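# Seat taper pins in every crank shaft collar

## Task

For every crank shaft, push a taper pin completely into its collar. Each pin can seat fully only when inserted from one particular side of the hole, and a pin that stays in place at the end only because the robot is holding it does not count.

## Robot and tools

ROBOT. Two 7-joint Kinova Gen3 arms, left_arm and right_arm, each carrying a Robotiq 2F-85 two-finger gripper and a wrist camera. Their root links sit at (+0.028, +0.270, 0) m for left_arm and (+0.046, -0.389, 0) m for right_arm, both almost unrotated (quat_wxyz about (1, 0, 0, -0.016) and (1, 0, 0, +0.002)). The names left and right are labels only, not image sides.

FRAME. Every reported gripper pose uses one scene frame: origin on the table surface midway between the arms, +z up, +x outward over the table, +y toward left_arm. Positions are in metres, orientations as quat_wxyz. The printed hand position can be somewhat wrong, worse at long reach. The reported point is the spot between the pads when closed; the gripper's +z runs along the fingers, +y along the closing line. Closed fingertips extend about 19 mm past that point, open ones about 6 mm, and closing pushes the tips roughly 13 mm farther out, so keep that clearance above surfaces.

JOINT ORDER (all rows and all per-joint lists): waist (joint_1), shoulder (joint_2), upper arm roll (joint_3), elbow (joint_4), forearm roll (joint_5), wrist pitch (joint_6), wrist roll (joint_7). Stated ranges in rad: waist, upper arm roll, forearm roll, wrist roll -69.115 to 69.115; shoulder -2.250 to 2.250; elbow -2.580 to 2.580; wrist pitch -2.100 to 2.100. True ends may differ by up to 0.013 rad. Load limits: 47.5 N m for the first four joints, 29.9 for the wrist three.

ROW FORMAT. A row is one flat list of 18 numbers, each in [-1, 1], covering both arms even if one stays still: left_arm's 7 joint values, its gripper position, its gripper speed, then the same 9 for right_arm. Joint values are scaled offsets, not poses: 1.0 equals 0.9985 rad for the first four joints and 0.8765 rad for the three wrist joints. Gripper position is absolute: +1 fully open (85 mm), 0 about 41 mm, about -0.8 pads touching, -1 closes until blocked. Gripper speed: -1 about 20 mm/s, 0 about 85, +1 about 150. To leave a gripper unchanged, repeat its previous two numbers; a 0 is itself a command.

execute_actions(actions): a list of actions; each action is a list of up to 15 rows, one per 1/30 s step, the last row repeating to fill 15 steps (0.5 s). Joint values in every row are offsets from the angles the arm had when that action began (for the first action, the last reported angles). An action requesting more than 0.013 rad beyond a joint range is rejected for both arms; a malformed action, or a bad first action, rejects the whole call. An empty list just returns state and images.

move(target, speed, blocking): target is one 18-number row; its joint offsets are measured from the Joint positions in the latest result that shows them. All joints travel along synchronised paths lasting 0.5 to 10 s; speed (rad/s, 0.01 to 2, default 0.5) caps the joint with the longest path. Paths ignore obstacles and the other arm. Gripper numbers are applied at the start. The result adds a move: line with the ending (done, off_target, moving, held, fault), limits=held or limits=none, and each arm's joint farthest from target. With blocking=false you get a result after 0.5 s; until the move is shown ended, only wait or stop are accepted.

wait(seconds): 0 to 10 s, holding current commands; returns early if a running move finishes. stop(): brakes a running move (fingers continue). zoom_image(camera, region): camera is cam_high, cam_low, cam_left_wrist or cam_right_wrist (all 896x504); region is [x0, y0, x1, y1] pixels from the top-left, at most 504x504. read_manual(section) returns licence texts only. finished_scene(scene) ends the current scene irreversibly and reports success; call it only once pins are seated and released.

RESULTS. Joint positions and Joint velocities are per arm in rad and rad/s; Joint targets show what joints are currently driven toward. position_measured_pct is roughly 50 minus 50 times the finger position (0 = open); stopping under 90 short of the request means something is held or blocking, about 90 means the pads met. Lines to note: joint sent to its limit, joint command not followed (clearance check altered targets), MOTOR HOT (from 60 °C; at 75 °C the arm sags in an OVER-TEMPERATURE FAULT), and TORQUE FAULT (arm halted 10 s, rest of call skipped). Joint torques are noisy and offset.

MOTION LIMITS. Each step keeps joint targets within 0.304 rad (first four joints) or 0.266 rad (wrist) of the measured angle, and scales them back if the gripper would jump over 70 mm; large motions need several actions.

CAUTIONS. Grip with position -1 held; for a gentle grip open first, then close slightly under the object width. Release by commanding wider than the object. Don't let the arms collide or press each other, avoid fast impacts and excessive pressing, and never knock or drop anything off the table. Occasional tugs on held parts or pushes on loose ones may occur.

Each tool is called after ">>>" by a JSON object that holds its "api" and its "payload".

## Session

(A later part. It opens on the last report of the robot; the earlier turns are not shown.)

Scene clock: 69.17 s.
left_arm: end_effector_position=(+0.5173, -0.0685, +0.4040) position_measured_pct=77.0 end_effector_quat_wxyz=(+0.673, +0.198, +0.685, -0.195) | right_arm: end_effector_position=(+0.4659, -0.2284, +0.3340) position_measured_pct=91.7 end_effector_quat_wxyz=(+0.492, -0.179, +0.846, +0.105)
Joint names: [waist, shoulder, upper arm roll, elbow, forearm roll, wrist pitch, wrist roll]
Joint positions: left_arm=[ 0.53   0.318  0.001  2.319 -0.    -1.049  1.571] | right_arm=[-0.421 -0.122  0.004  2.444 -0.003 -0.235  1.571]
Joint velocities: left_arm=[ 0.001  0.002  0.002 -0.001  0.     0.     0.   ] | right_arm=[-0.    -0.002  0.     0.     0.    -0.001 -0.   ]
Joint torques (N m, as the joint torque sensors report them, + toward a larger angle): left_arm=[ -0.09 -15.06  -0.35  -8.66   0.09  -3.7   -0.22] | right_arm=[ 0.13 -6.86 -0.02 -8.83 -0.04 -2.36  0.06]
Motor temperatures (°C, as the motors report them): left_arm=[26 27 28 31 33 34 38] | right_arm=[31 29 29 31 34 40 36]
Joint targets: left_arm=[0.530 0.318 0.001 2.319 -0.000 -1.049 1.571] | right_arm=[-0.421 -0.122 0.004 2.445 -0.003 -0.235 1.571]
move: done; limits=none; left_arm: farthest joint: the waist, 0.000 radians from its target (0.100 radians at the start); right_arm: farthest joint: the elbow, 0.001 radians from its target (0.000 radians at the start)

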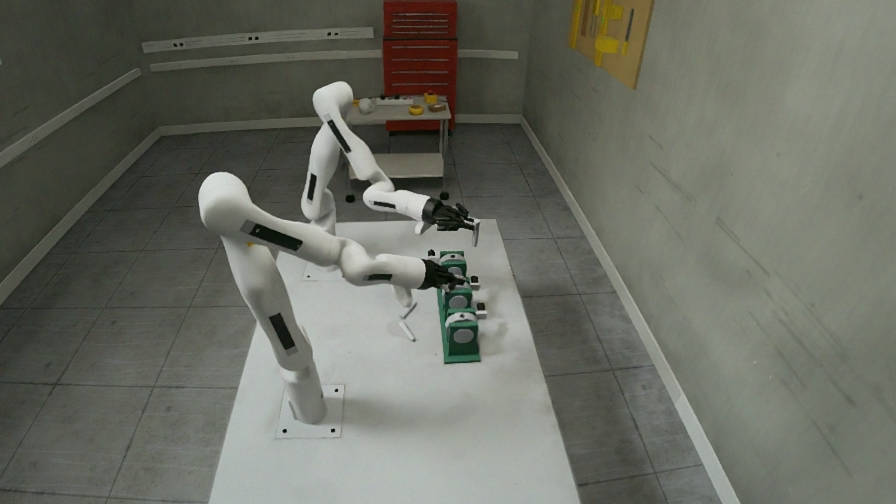

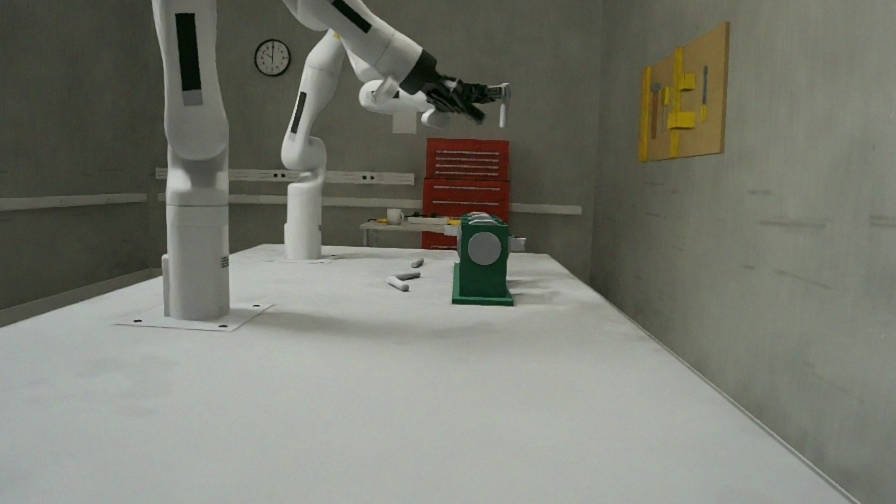

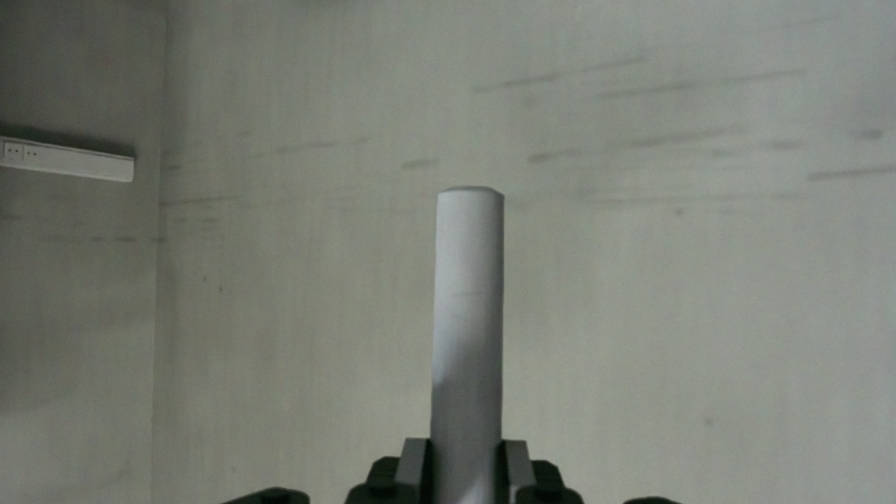

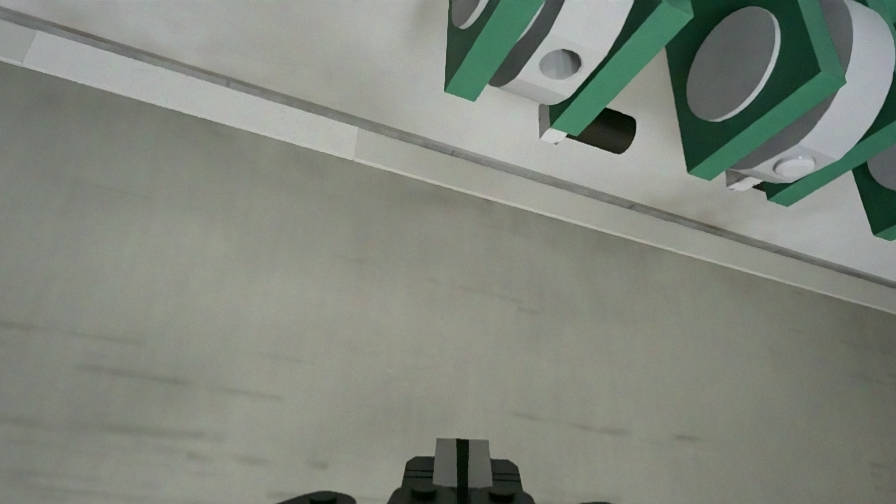

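>>> {"api": "move", "payload": {"target": [0.162,0.602,0,-0.052,0,-0.646,0,-1,0.3,0.03,0,0,0,0,0.24,0,-1,0.5], "speed": 0.6}}

Scene clock: 71.10 s.
left_arm: end_effector_position=(+0.4842, -0.1674, +0.2263) position_measured_pct=77.0 end_effector_quat_wxyz=(+0.661, +0.250, +0.661, -0.251) | right_arm: end_effector_position=(+0.4352, -0.2554, +0.2809) position_measured_pct=91.7 end_effector_quat_wxyz=(+0.402, -0.175, +0.895, +0.080)
Joint names: [waist, shoulder, upper arm roll, elbow, forearm roll, wrist pitch, wrist roll]
Joint positions: left_arm=[ 0.691  0.918  0.001  2.267 -0.    -1.615  1.571] | right_arm=[-0.391 -0.122  0.004  2.444 -0.003 -0.025  1.571]
Joint velocities: left_arm=[-0.     0.003 -0.    -0.001  0.    -0.001 -0.   ] | right_arm=[ 0.    -0.002  0.    -0.     0.    -0.    -0.   ]
Joint torques (N m, as the joint torque sensors report them, + toward a larger angle): left_arm=[ -0.58 -20.64  -0.53  -3.48   0.03  -3.71  -0.1 ] | right_arm=[-0.26 -6.5   0.21 -8.65 -0.2  -1.82 -0.04]
Motor temperatures (°C, as the motors report them): left_arm=[26 27 28 31 33 34 38] | right_arm=[31 29 29 31 34 40 36]
Joint targets: left_arm=[0.692 0.919 0.001 2.267 -0.000 -1.615 1.571] | right_arm=[-0.391 -0.122 0.004 2.444 -0.003 -0.025 1.571]
move: done; limits=none; left_arm: farthest joint: the shoulder, 0.001 radians from its target (0.599 radians at the start); right_arm: farthest joint: the waist, 0.000 radians from its target (0.030 radians at the start)

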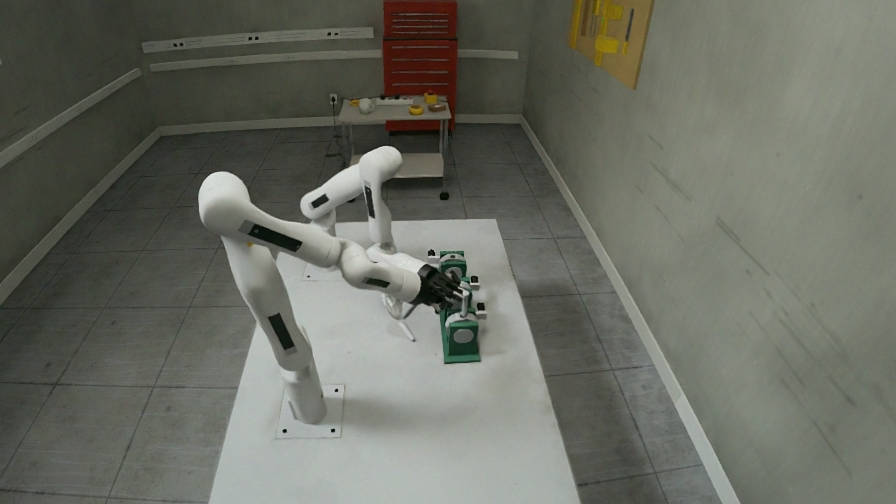

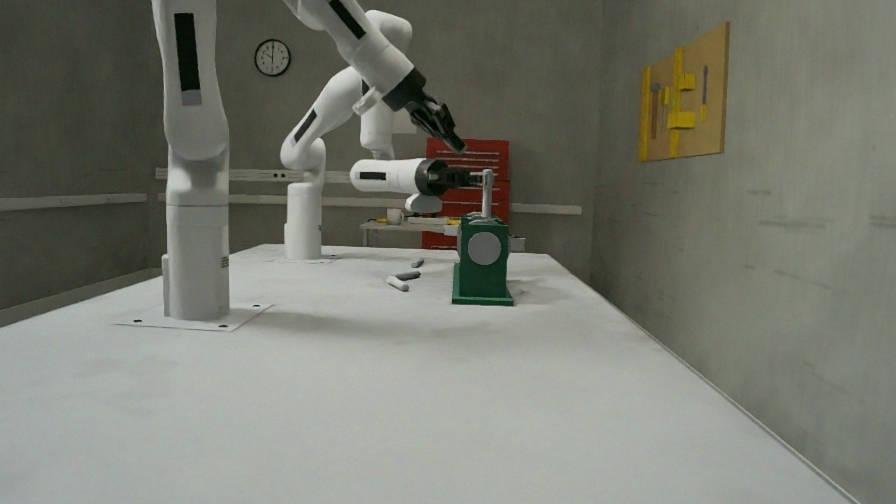

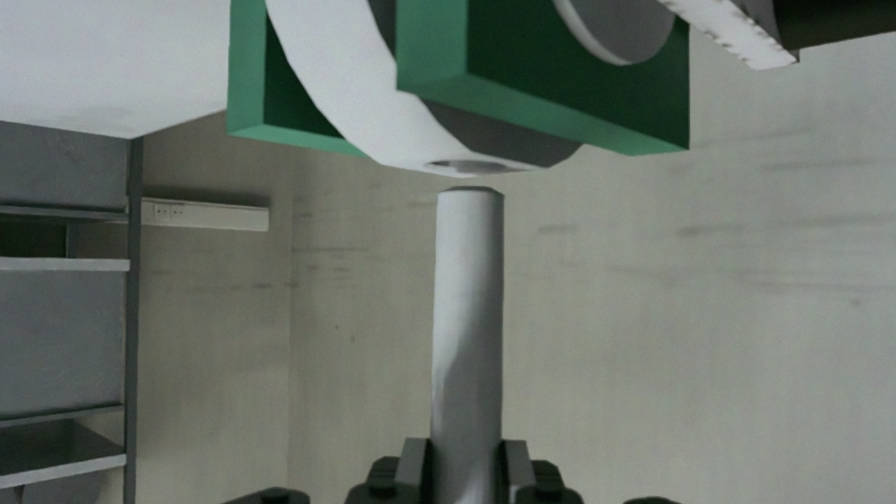

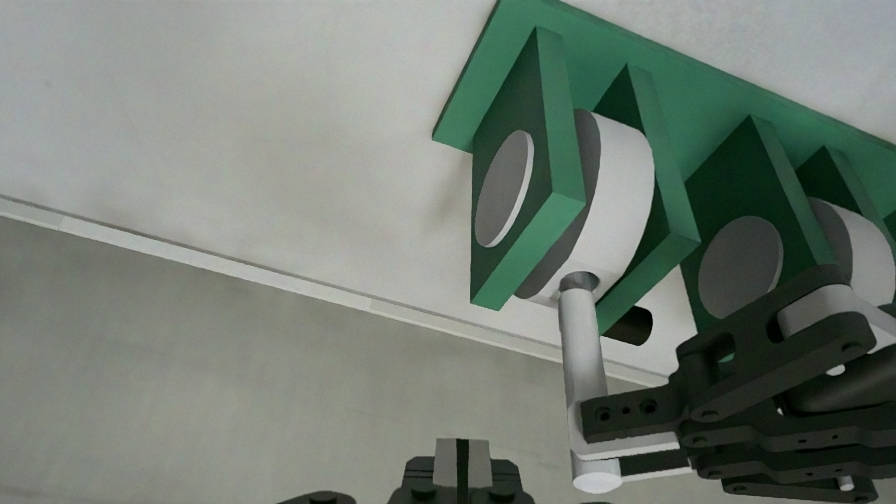

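>>> {"api": "zoom_image", "payload": {"camera": "cam_right_wrist", "region": [520,240,640,350]}}

>>> {"api": "zoom_image", "payload": {"camera": "cam_left_wrist", "region": [390,130,550,230]}}

Region (520, 240, 640, 350) of cam_right_wrist's 896x504 image, scaled by 4.200; it fills the top 462 rows of this view, and the rest is white.

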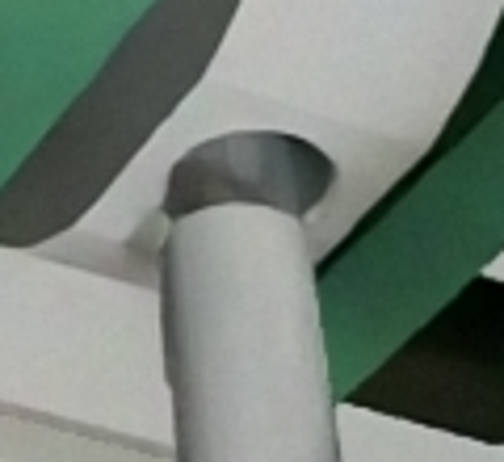

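Region (390, 130, 550, 230) of cam_left_wrist's 896x504 image, scaled by 3.150; it fills the top 315 rows of this view, and the rest is white.

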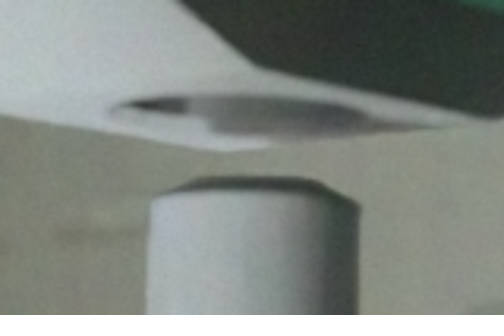

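>>> {"api": "move", "payload": {"target": [0.0017,0.0188,0,0.0028,0,-0.0247,0,-1,0.3,0,0,0,0,0,0,0,-1,0.5], "speed": 0.05}}

>>> {"api": "zoom_image", "payload": {"camera": "cam_right_wrist", "region": [520,240,640,350]}}

Scene clock: 72.70 s.
left_arm: end_effector_position=(+0.4820, -0.1668, +0.2205) position_measured_pct=77.0 end_effector_quat_wxyz=(+0.661, +0.251, +0.661, -0.252) | right_arm: end_effector_position=(+0.4352, -0.2554, +0.2809) position_measured_pct=91.7 end_effector_quat_wxyz=(+0.402, -0.175, +0.895, +0.080)
Joint names: [waist, shoulder, upper arm roll, elbow, forearm roll, wrist pitch, wrist roll]
Joint positions: left_arm=[ 0.693  0.937  0.001  2.27  -0.    -1.637  1.571] | right_arm=[-0.391 -0.122  0.004  2.444 -0.003 -0.025  1.571]
Joint velocities: left_arm=[-0.     0.003  0.    -0.     0.    -0.001 -0.   ] | right_arm=[ 0.    -0.     0.001 -0.     0.    -0.     0.   ]
Joint torques (N m, as the joint torque sensors report them, + toward a larger angle): left_arm=[ -0.15 -20.24   0.3   -2.88  -0.03  -3.4   -0.26] | right_arm=[-0.3  -6.68  0.23 -8.29 -0.13 -1.63  0.07]
Motor temperatures (°C, as the motors report them): left_arm=[26 27 28 31 33 34 38] | right_arm=[31 29 29 31 34 40 36]
Joint targets: left_arm=[0.693 0.937 0.001 2.270 -0.000 -1.637 1.571] | right_arm=[-0.391 -0.122 0.004 2.444 -0.003 -0.025 1.571]
move: done; limits=none; left_arm: farthest joint: the waist, 0.000 radians from its target (0.001 radians at the start); right_arm: farthest joint: the waist, 0.000 radians from its target (0.000 radians at the start)

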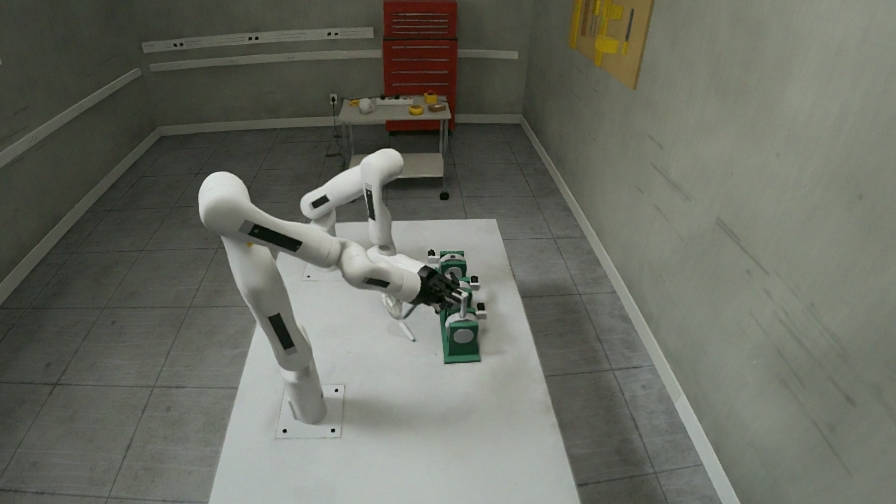

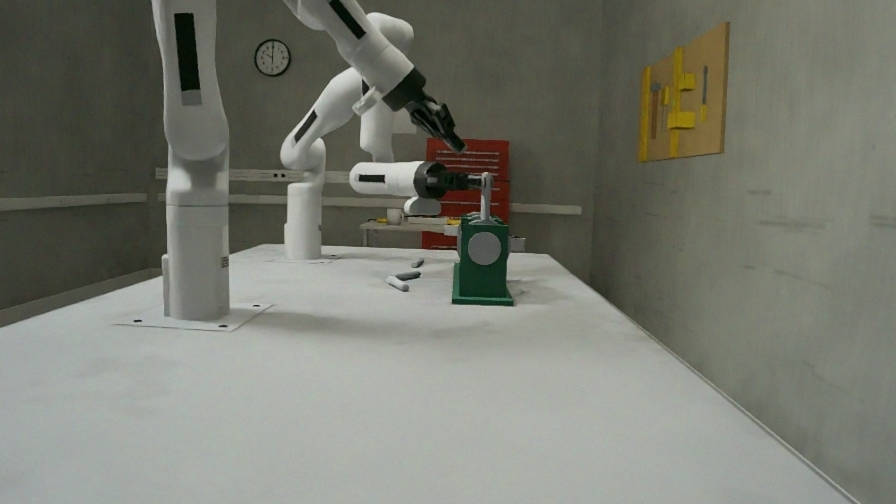

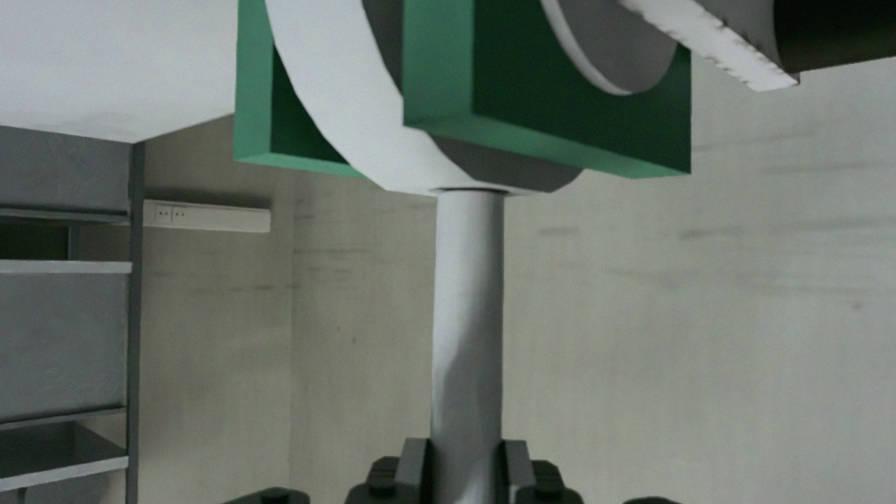

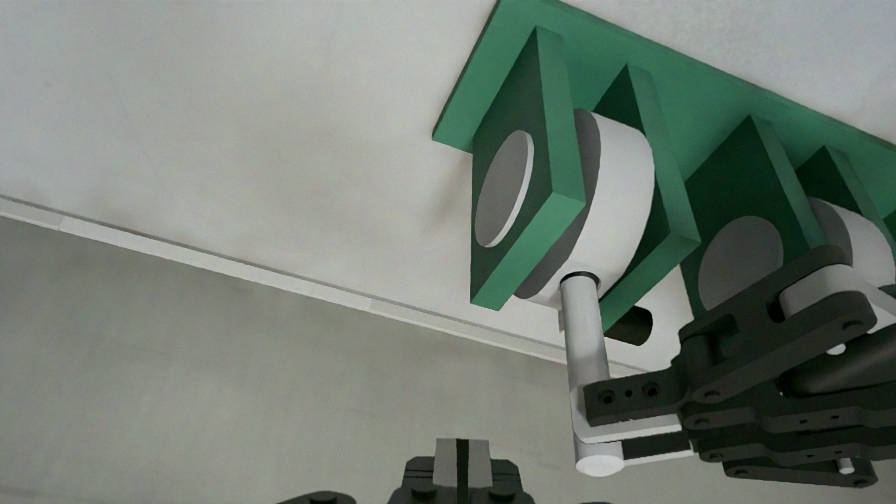

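Region (520, 240, 640, 350) of cam_right_wrist's 896x504 image, scaled by 4.200; it fills the top 462 rows of this view, and the rest is white.

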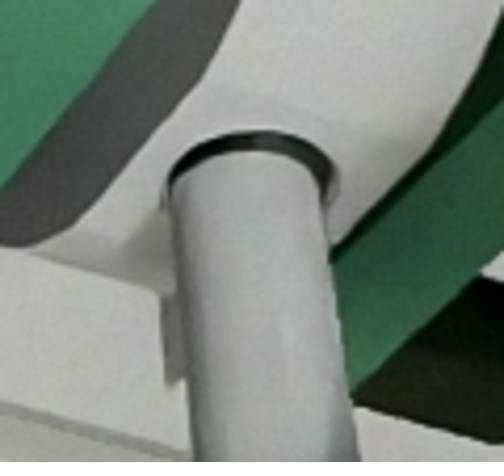

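Slight tweak (radial −0.7, lateral +0.5) and descend 20 mm.

>>> {"api": "move", "payload": {"target": [0.0008,0.062,0,-0.0115,0,-0.0576,0,-1,0.3,0,0,0,0,0,0,0,-1,0.5], "speed": 0.05}}

Scene clock: 74.30 s.
left_arm: end_effector_position=(+0.4809, -0.1665, +0.2006) position_measured_pct=77.0 end_effector_quat_wxyz=(+0.661, +0.251, +0.661, -0.252) | right_arm: end_effector_position=(+0.4352, -0.2554, +0.2809) position_measured_pct=91.7 end_effector_quat_wxyz=(+0.402, -0.175, +0.895, +0.080)
Joint names: [waist, shoulder, upper arm roll, elbow, forearm roll, wrist pitch, wrist roll]
Joint positions: left_arm=[ 0.694  0.999  0.001  2.259 -0.    -1.687  1.571] | right_arm=[-0.391 -0.122  0.004  2.444 -0.003 -0.025  1.571]
Joint velocities: left_arm=[ 0.     0.002  0.001  0.    -0.    -0.     0.   ] | right_arm=[-0.     0.001 -0.001 -0.    -0.     0.001  0.   ]
Joint torques (N m, as the joint torque sensors report them, + toward a larger angle): left_arm=[ -0.05 -20.82   0.13  -2.84  -0.07  -3.48  -0.39] | right_arm=[ 0.16 -6.66  0.25 -8.61 -0.06 -2.02  0.14]
Motor temperatures (°C, as the motors report them): left_arm=[26 27 28 31 33 34 38] | right_arm=[31 29 29 31 34 40 36]
Joint targets: left_arm=[0.694 0.999 0.001 2.259 -0.000 -1.687 1.571] | right_arm=[-0.391 -0.122 0.004 2.444 -0.003 -0.025 1.571]
move: done; limits=none; left_arm: farthest joint: the waist, 0.000 radians from its target (0.001 radians at the start); right_arm: farthest joint: the waist, 0.000 radians from its target (0.000 radians at the start)

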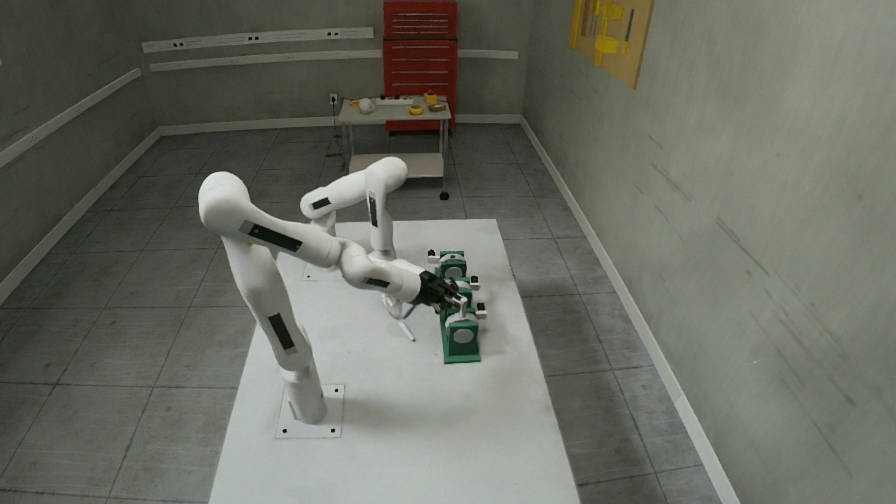

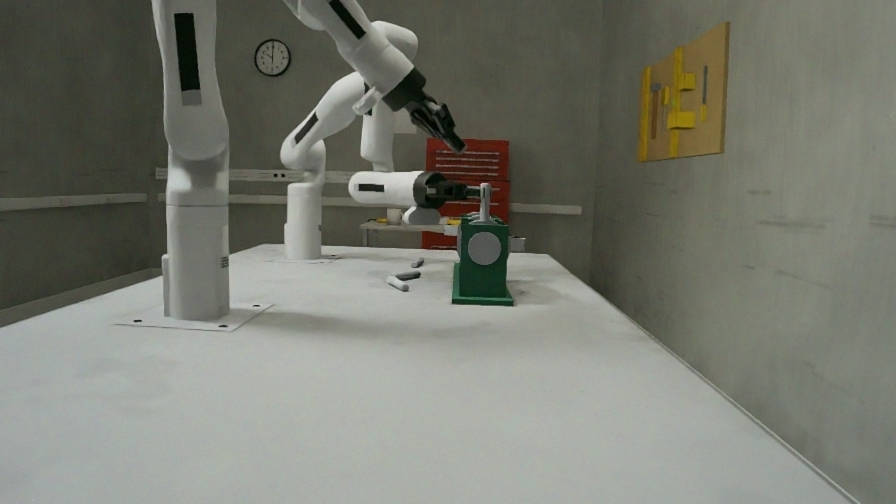

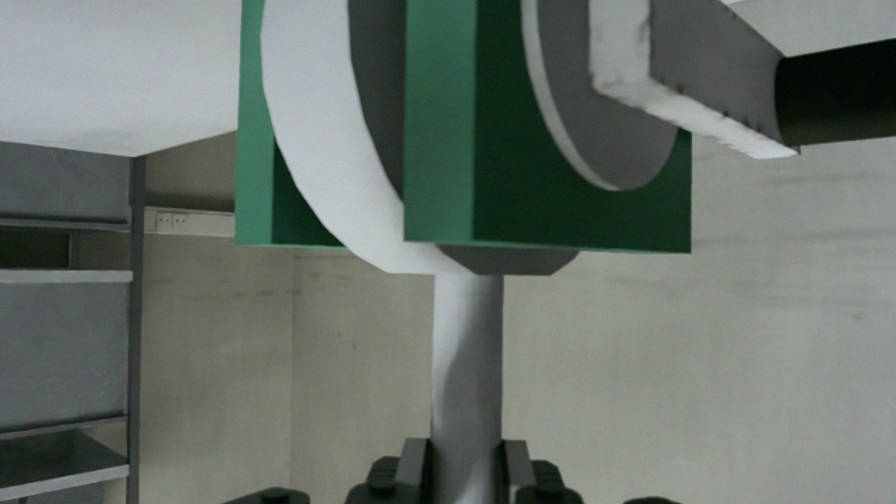

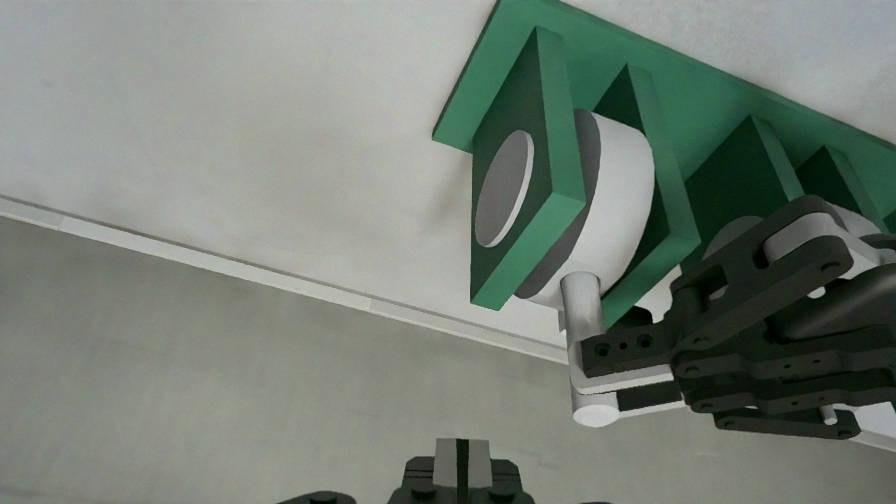

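>>> {"api": "execute_actions", "payload": {"actions": [[[0,0.009,0,-0.0025,0,-0.0075,0,-1,0.3,0,0,0,0,0,0,0,-1,0.5],[0,0.009,0,-0.0025,0,-0.0075,0,-1,0.3,0,0,0,0,0,0,0,-1,0.5],[0,0.009,0,-0.0025,0,-0.0075,0,-1,0.3,0,0,0,0,0,0,0,-1,0.5],[0,0.018,0,-0.005,0,-0.015,0,-1,0.3,0,0,0,0,0,0,0,-1,0.5]],[[0,0,0,0,0,0,0,-0.2,-0.3,0,0,0,0,0,0,0,-1,0.5]]]}}

Scene clock: 75.70 s.
left_arm: end_effector_position=(+0.4809, -0.1665, +0.1949) position_measured_pct=59.9 end_effector_quat_wxyz=(+0.661, +0.251, +0.661, -0.252) | right_arm: end_effector_position=(+0.4352, -0.2554, +0.2809) position_measured_pct=91.7 end_effector_quat_wxyz=(+0.402, -0.175, +0.895, +0.080)
Joint names: [waist, shoulder, upper arm roll, elbow, forearm roll, wrist pitch, wrist roll]
Joint positions: left_arm=[ 0.694  1.016  0.001  2.254 -0.    -1.701  1.571] | right_arm=[-0.391 -0.122  0.004  2.444 -0.003 -0.025  1.571]
Joint velocities: left_arm=[-0.     0.001  0.001 -0.    -0.     0.001  0.   ] | right_arm=[ 0.     0.    -0.001  0.     0.    -0.001 -0.   ]
Joint torques (N m, as the joint torque sensors report them, + toward a larger angle): left_arm=[  0.15 -19.57  -0.25  -2.11   0.1   -3.29  -0.01] | right_arm=[ 0.11 -6.48  0.18 -8.35  0.19 -1.91  0.1 ]
Motor temperatures (°C, as the motors report them): left_arm=[26 27 28 31 33 34 38] | right_arm=[31 29 29 31 34 40 36]
Joint targets: left_arm=[0.694 1.016 0.001 2.254 -0.000 -1.701 1.571] | right_arm=[-0.391 -0.122 0.004 2.444 -0.003 -0.025 1.571]

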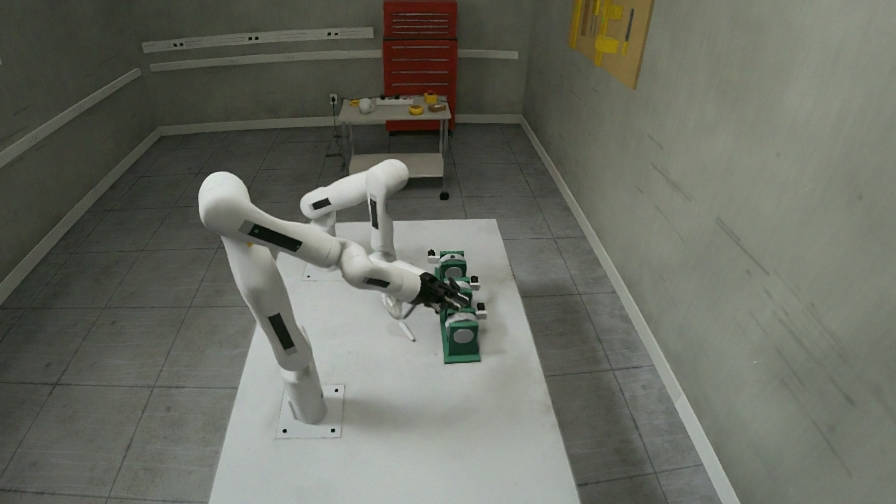

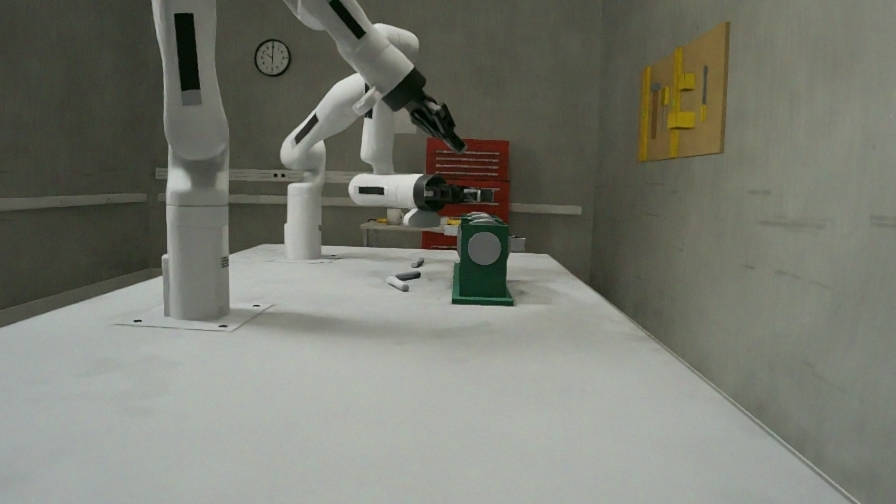

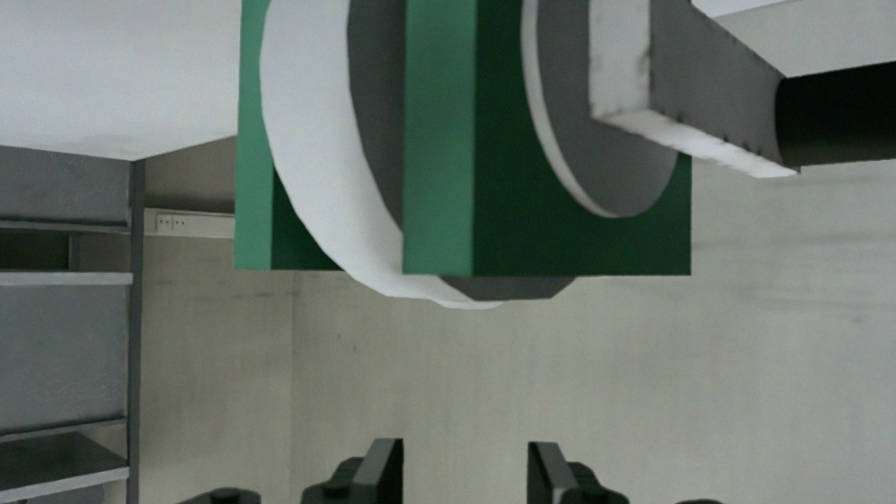

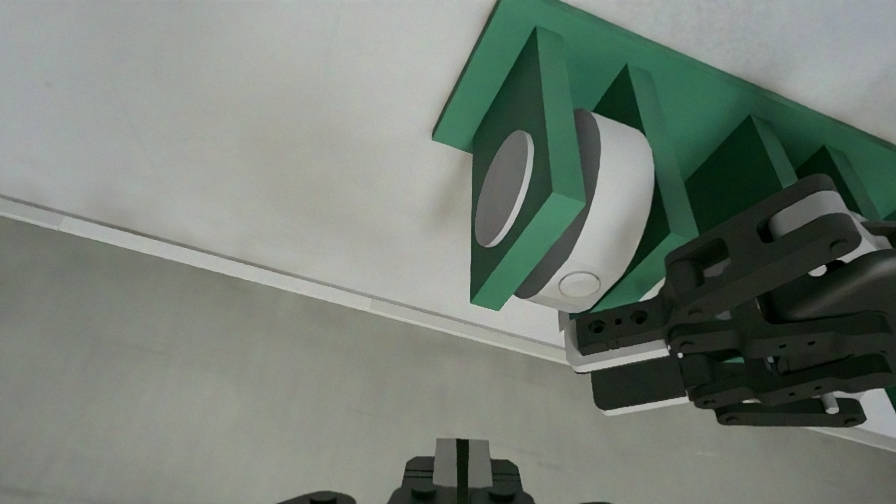

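>>> {"api": "move", "payload": {"target": [-0.6,-0.75,0,0.05,0,0.9,0,-1,0.3,0.09,0.3,0,-0.5,0,0.64,0,-1,0.5], "speed": 1.1}}

Scene clock: 77.93 s.
left_arm: end_effector_position=(+0.6108, +0.1696, +0.3983) position_measured_pct=91.7 end_effector_quat_wxyz=(+0.674, +0.047, +0.736, -0.044) | right_arm: end_effector_position=(+0.5175, -0.2681, +0.2584) position_measured_pct=91.7 end_effector_quat_wxyz=(+0.236, -0.144, +0.960, +0.036)
Joint names: [waist, shoulder, upper arm roll, elbow, forearm roll, wrist pitch, wrist roll]
Joint positions: left_arm=[ 0.095  0.268  0.001  2.304 -0.    -0.912  1.571] | right_arm=[-0.301  0.178  0.004  1.945 -0.003  0.536  1.571]
Joint velocities: left_arm=[-0.002 -0.002 -0.001 -0.     0.    -0.001  0.   ] | right_arm=[ 0.     0.001  0.001  0.    -0.    -0.    -0.   ]
Joint torques (N m, as the joint torque sensors report them, + toward a larger angle): left_arm=[  0.11 -13.68  -0.07  -8.06  -0.16  -3.04  -0.32] | right_arm=[ -0.32 -12.86   0.64  -8.96   0.19  -1.36   0.02]
Motor temperatures (°C, as the motors report them): left_arm=[26 27 28 31 33 34 38] | right_arm=[31 29 29 31 34 40 36]
Joint targets: left_arm=[0.095 0.268 0.001 2.304 -0.000 -0.912 1.571] | right_arm=[-0.301 0.178 0.004 1.945 -0.003 0.536 1.571]
move: done; limits=none; left_arm: farthest joint: the shoulder, 0.001 radians from its target (0.749 radians at the start); right_arm: farthest joint: the waist, 0.000 radians from its target (0.090 radians at the start)

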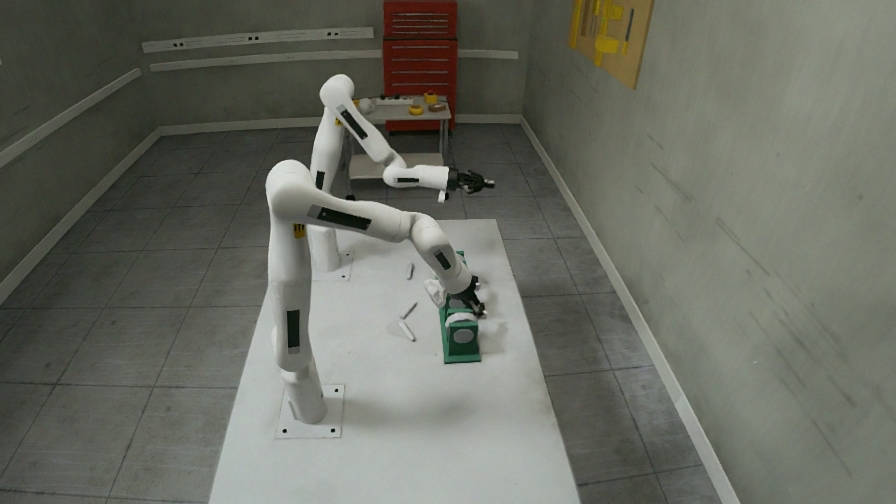

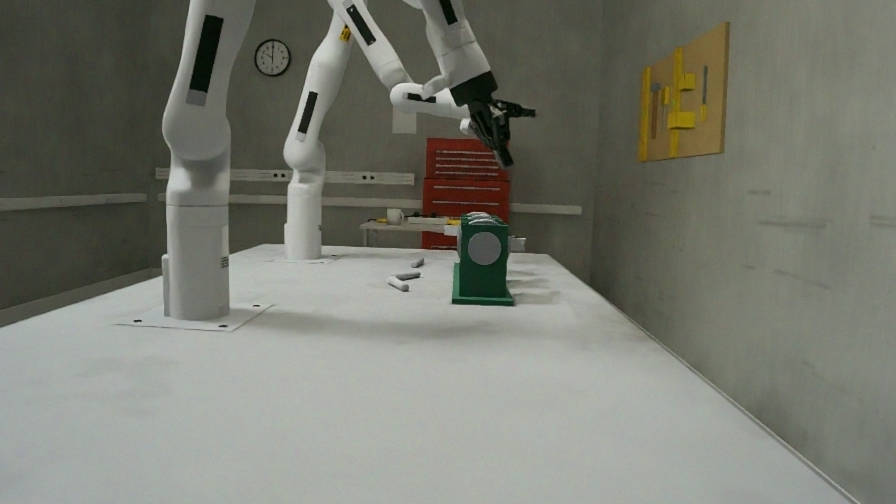

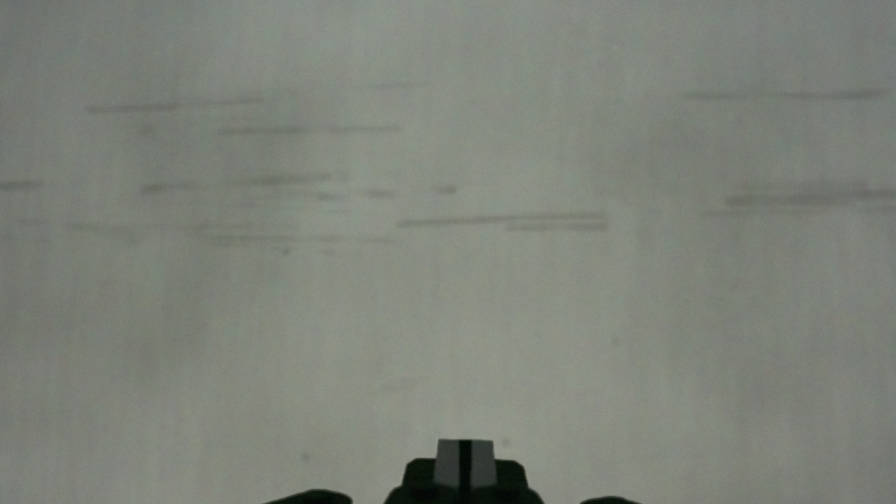

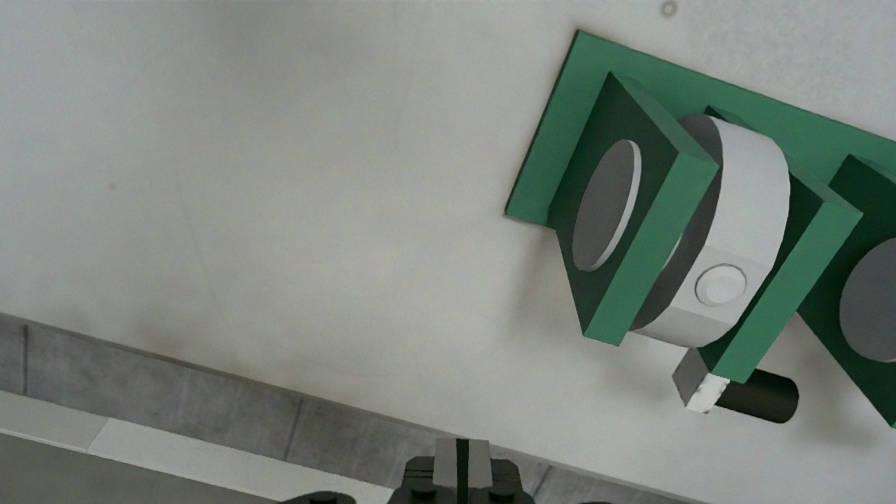

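>>> {"api": "move", "payload": {"target": [0.025,-0.39,0,0.14,0,1,0,-1,0.3,-0.19,0.3625,0,-0.4377,0,0.6366,0,-1,0.5], "speed": 1.1}}

Scene clock: 79.63 s.
left_arm: end_effector_position=(+0.4327, +0.1823, +0.2835) position_measured_pct=91.7 end_effector_quat_wxyz=(+0.413, +0.070, +0.907, -0.032) | right_arm: end_effector_position=(+0.4940, -0.1767, +0.1903) position_measured_pct=91.7 end_effector_quat_wxyz=(-0.000, -0.242, +0.970, +0.000)
Joint names: [waist, shoulder, upper arm roll, elbow, forearm roll, wrist pitch, wrist roll]
Joint positions: left_arm=[ 0.12  -0.121  0.001  2.443 -0.    -0.035  1.571] | right_arm=[-0.491  0.539  0.004  1.508 -0.003  1.094  1.571]
Joint velocities: left_arm=[ 0.    -0.003  0.001 -0.001 -0.     0.     0.   ] | right_arm=[-0.001  0.001 -0.001 -0.001  0.     0.    -0.   ]
Joint torques (N m, as the joint torque sensors report them, + toward a larger angle): left_arm=[-0.25 -6.79 -0.89 -9.18 -0.23 -2.03 -0.04] | right_arm=[  0.09 -19.17   0.56  -7.81   0.06   0.26   0.03]
Motor temperatures (°C, as the motors report them): left_arm=[26 27 28 31 33 34 38] | right_arm=[31 29 29 31 34 40 36]
Joint targets: left_arm=[0.120 -0.122 0.001 2.443 -0.000 -0.035 1.571] | right_arm=[-0.491 0.540 0.004 1.508 -0.003 1.094 1.571]
move: done; limits=none; left_arm: farthest joint: the waist, 0.000 radians from its target (0.025 radians at the start); right_arm: farthest joint: the shoulder, 0.001 radians from its target (0.362 radians at the start)

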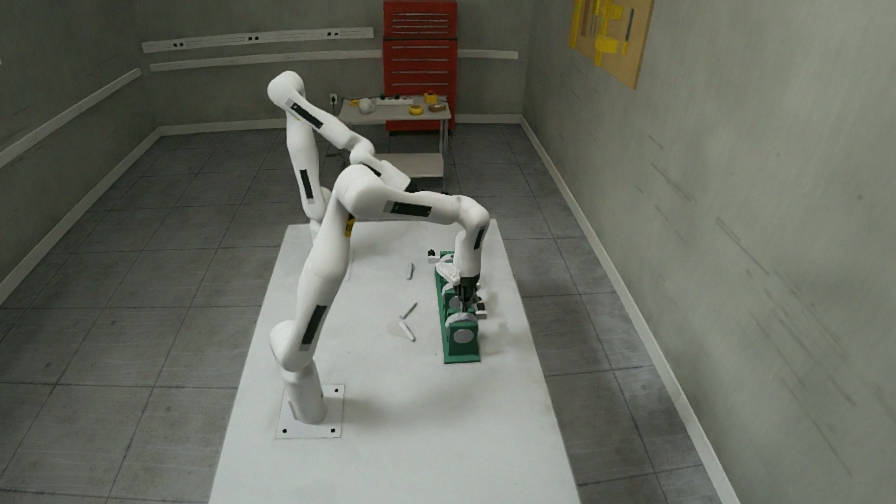

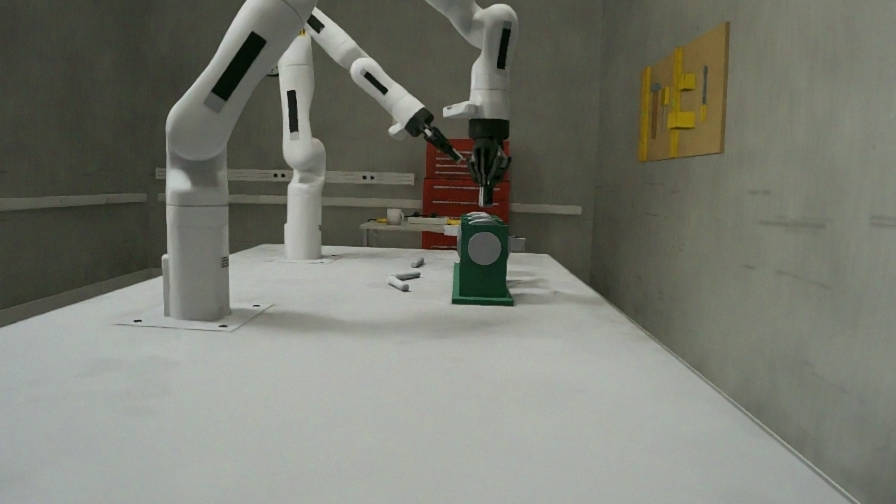

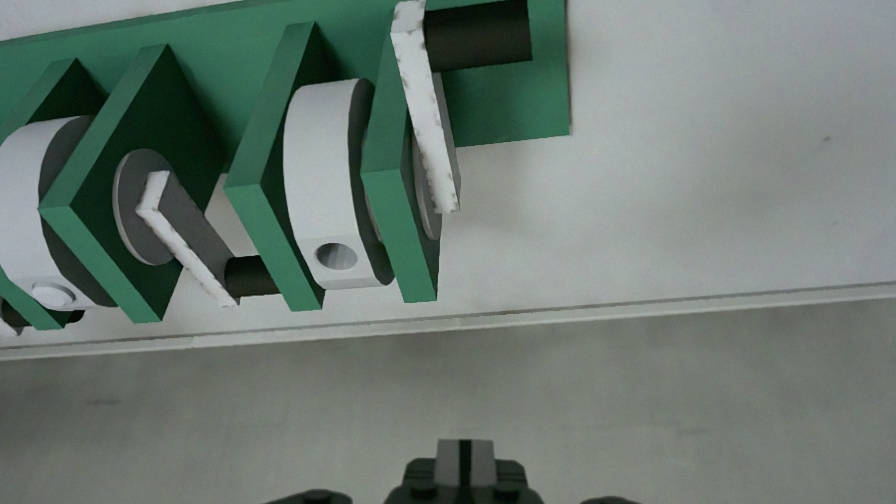

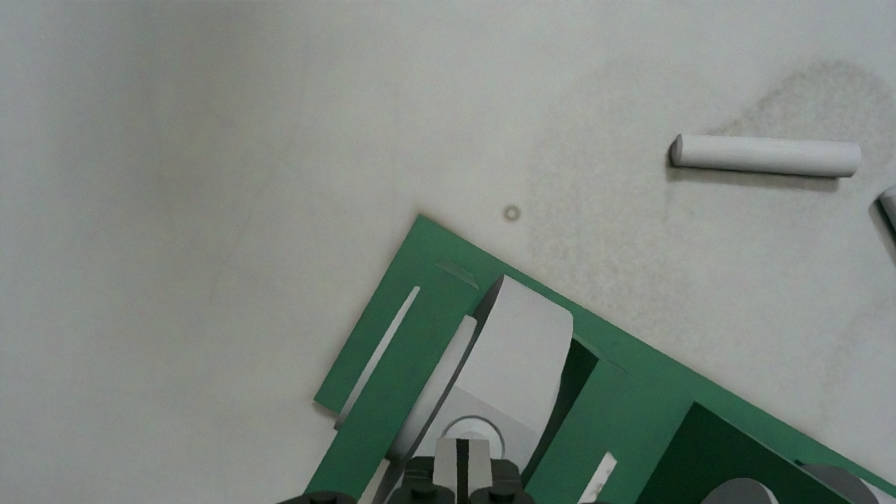

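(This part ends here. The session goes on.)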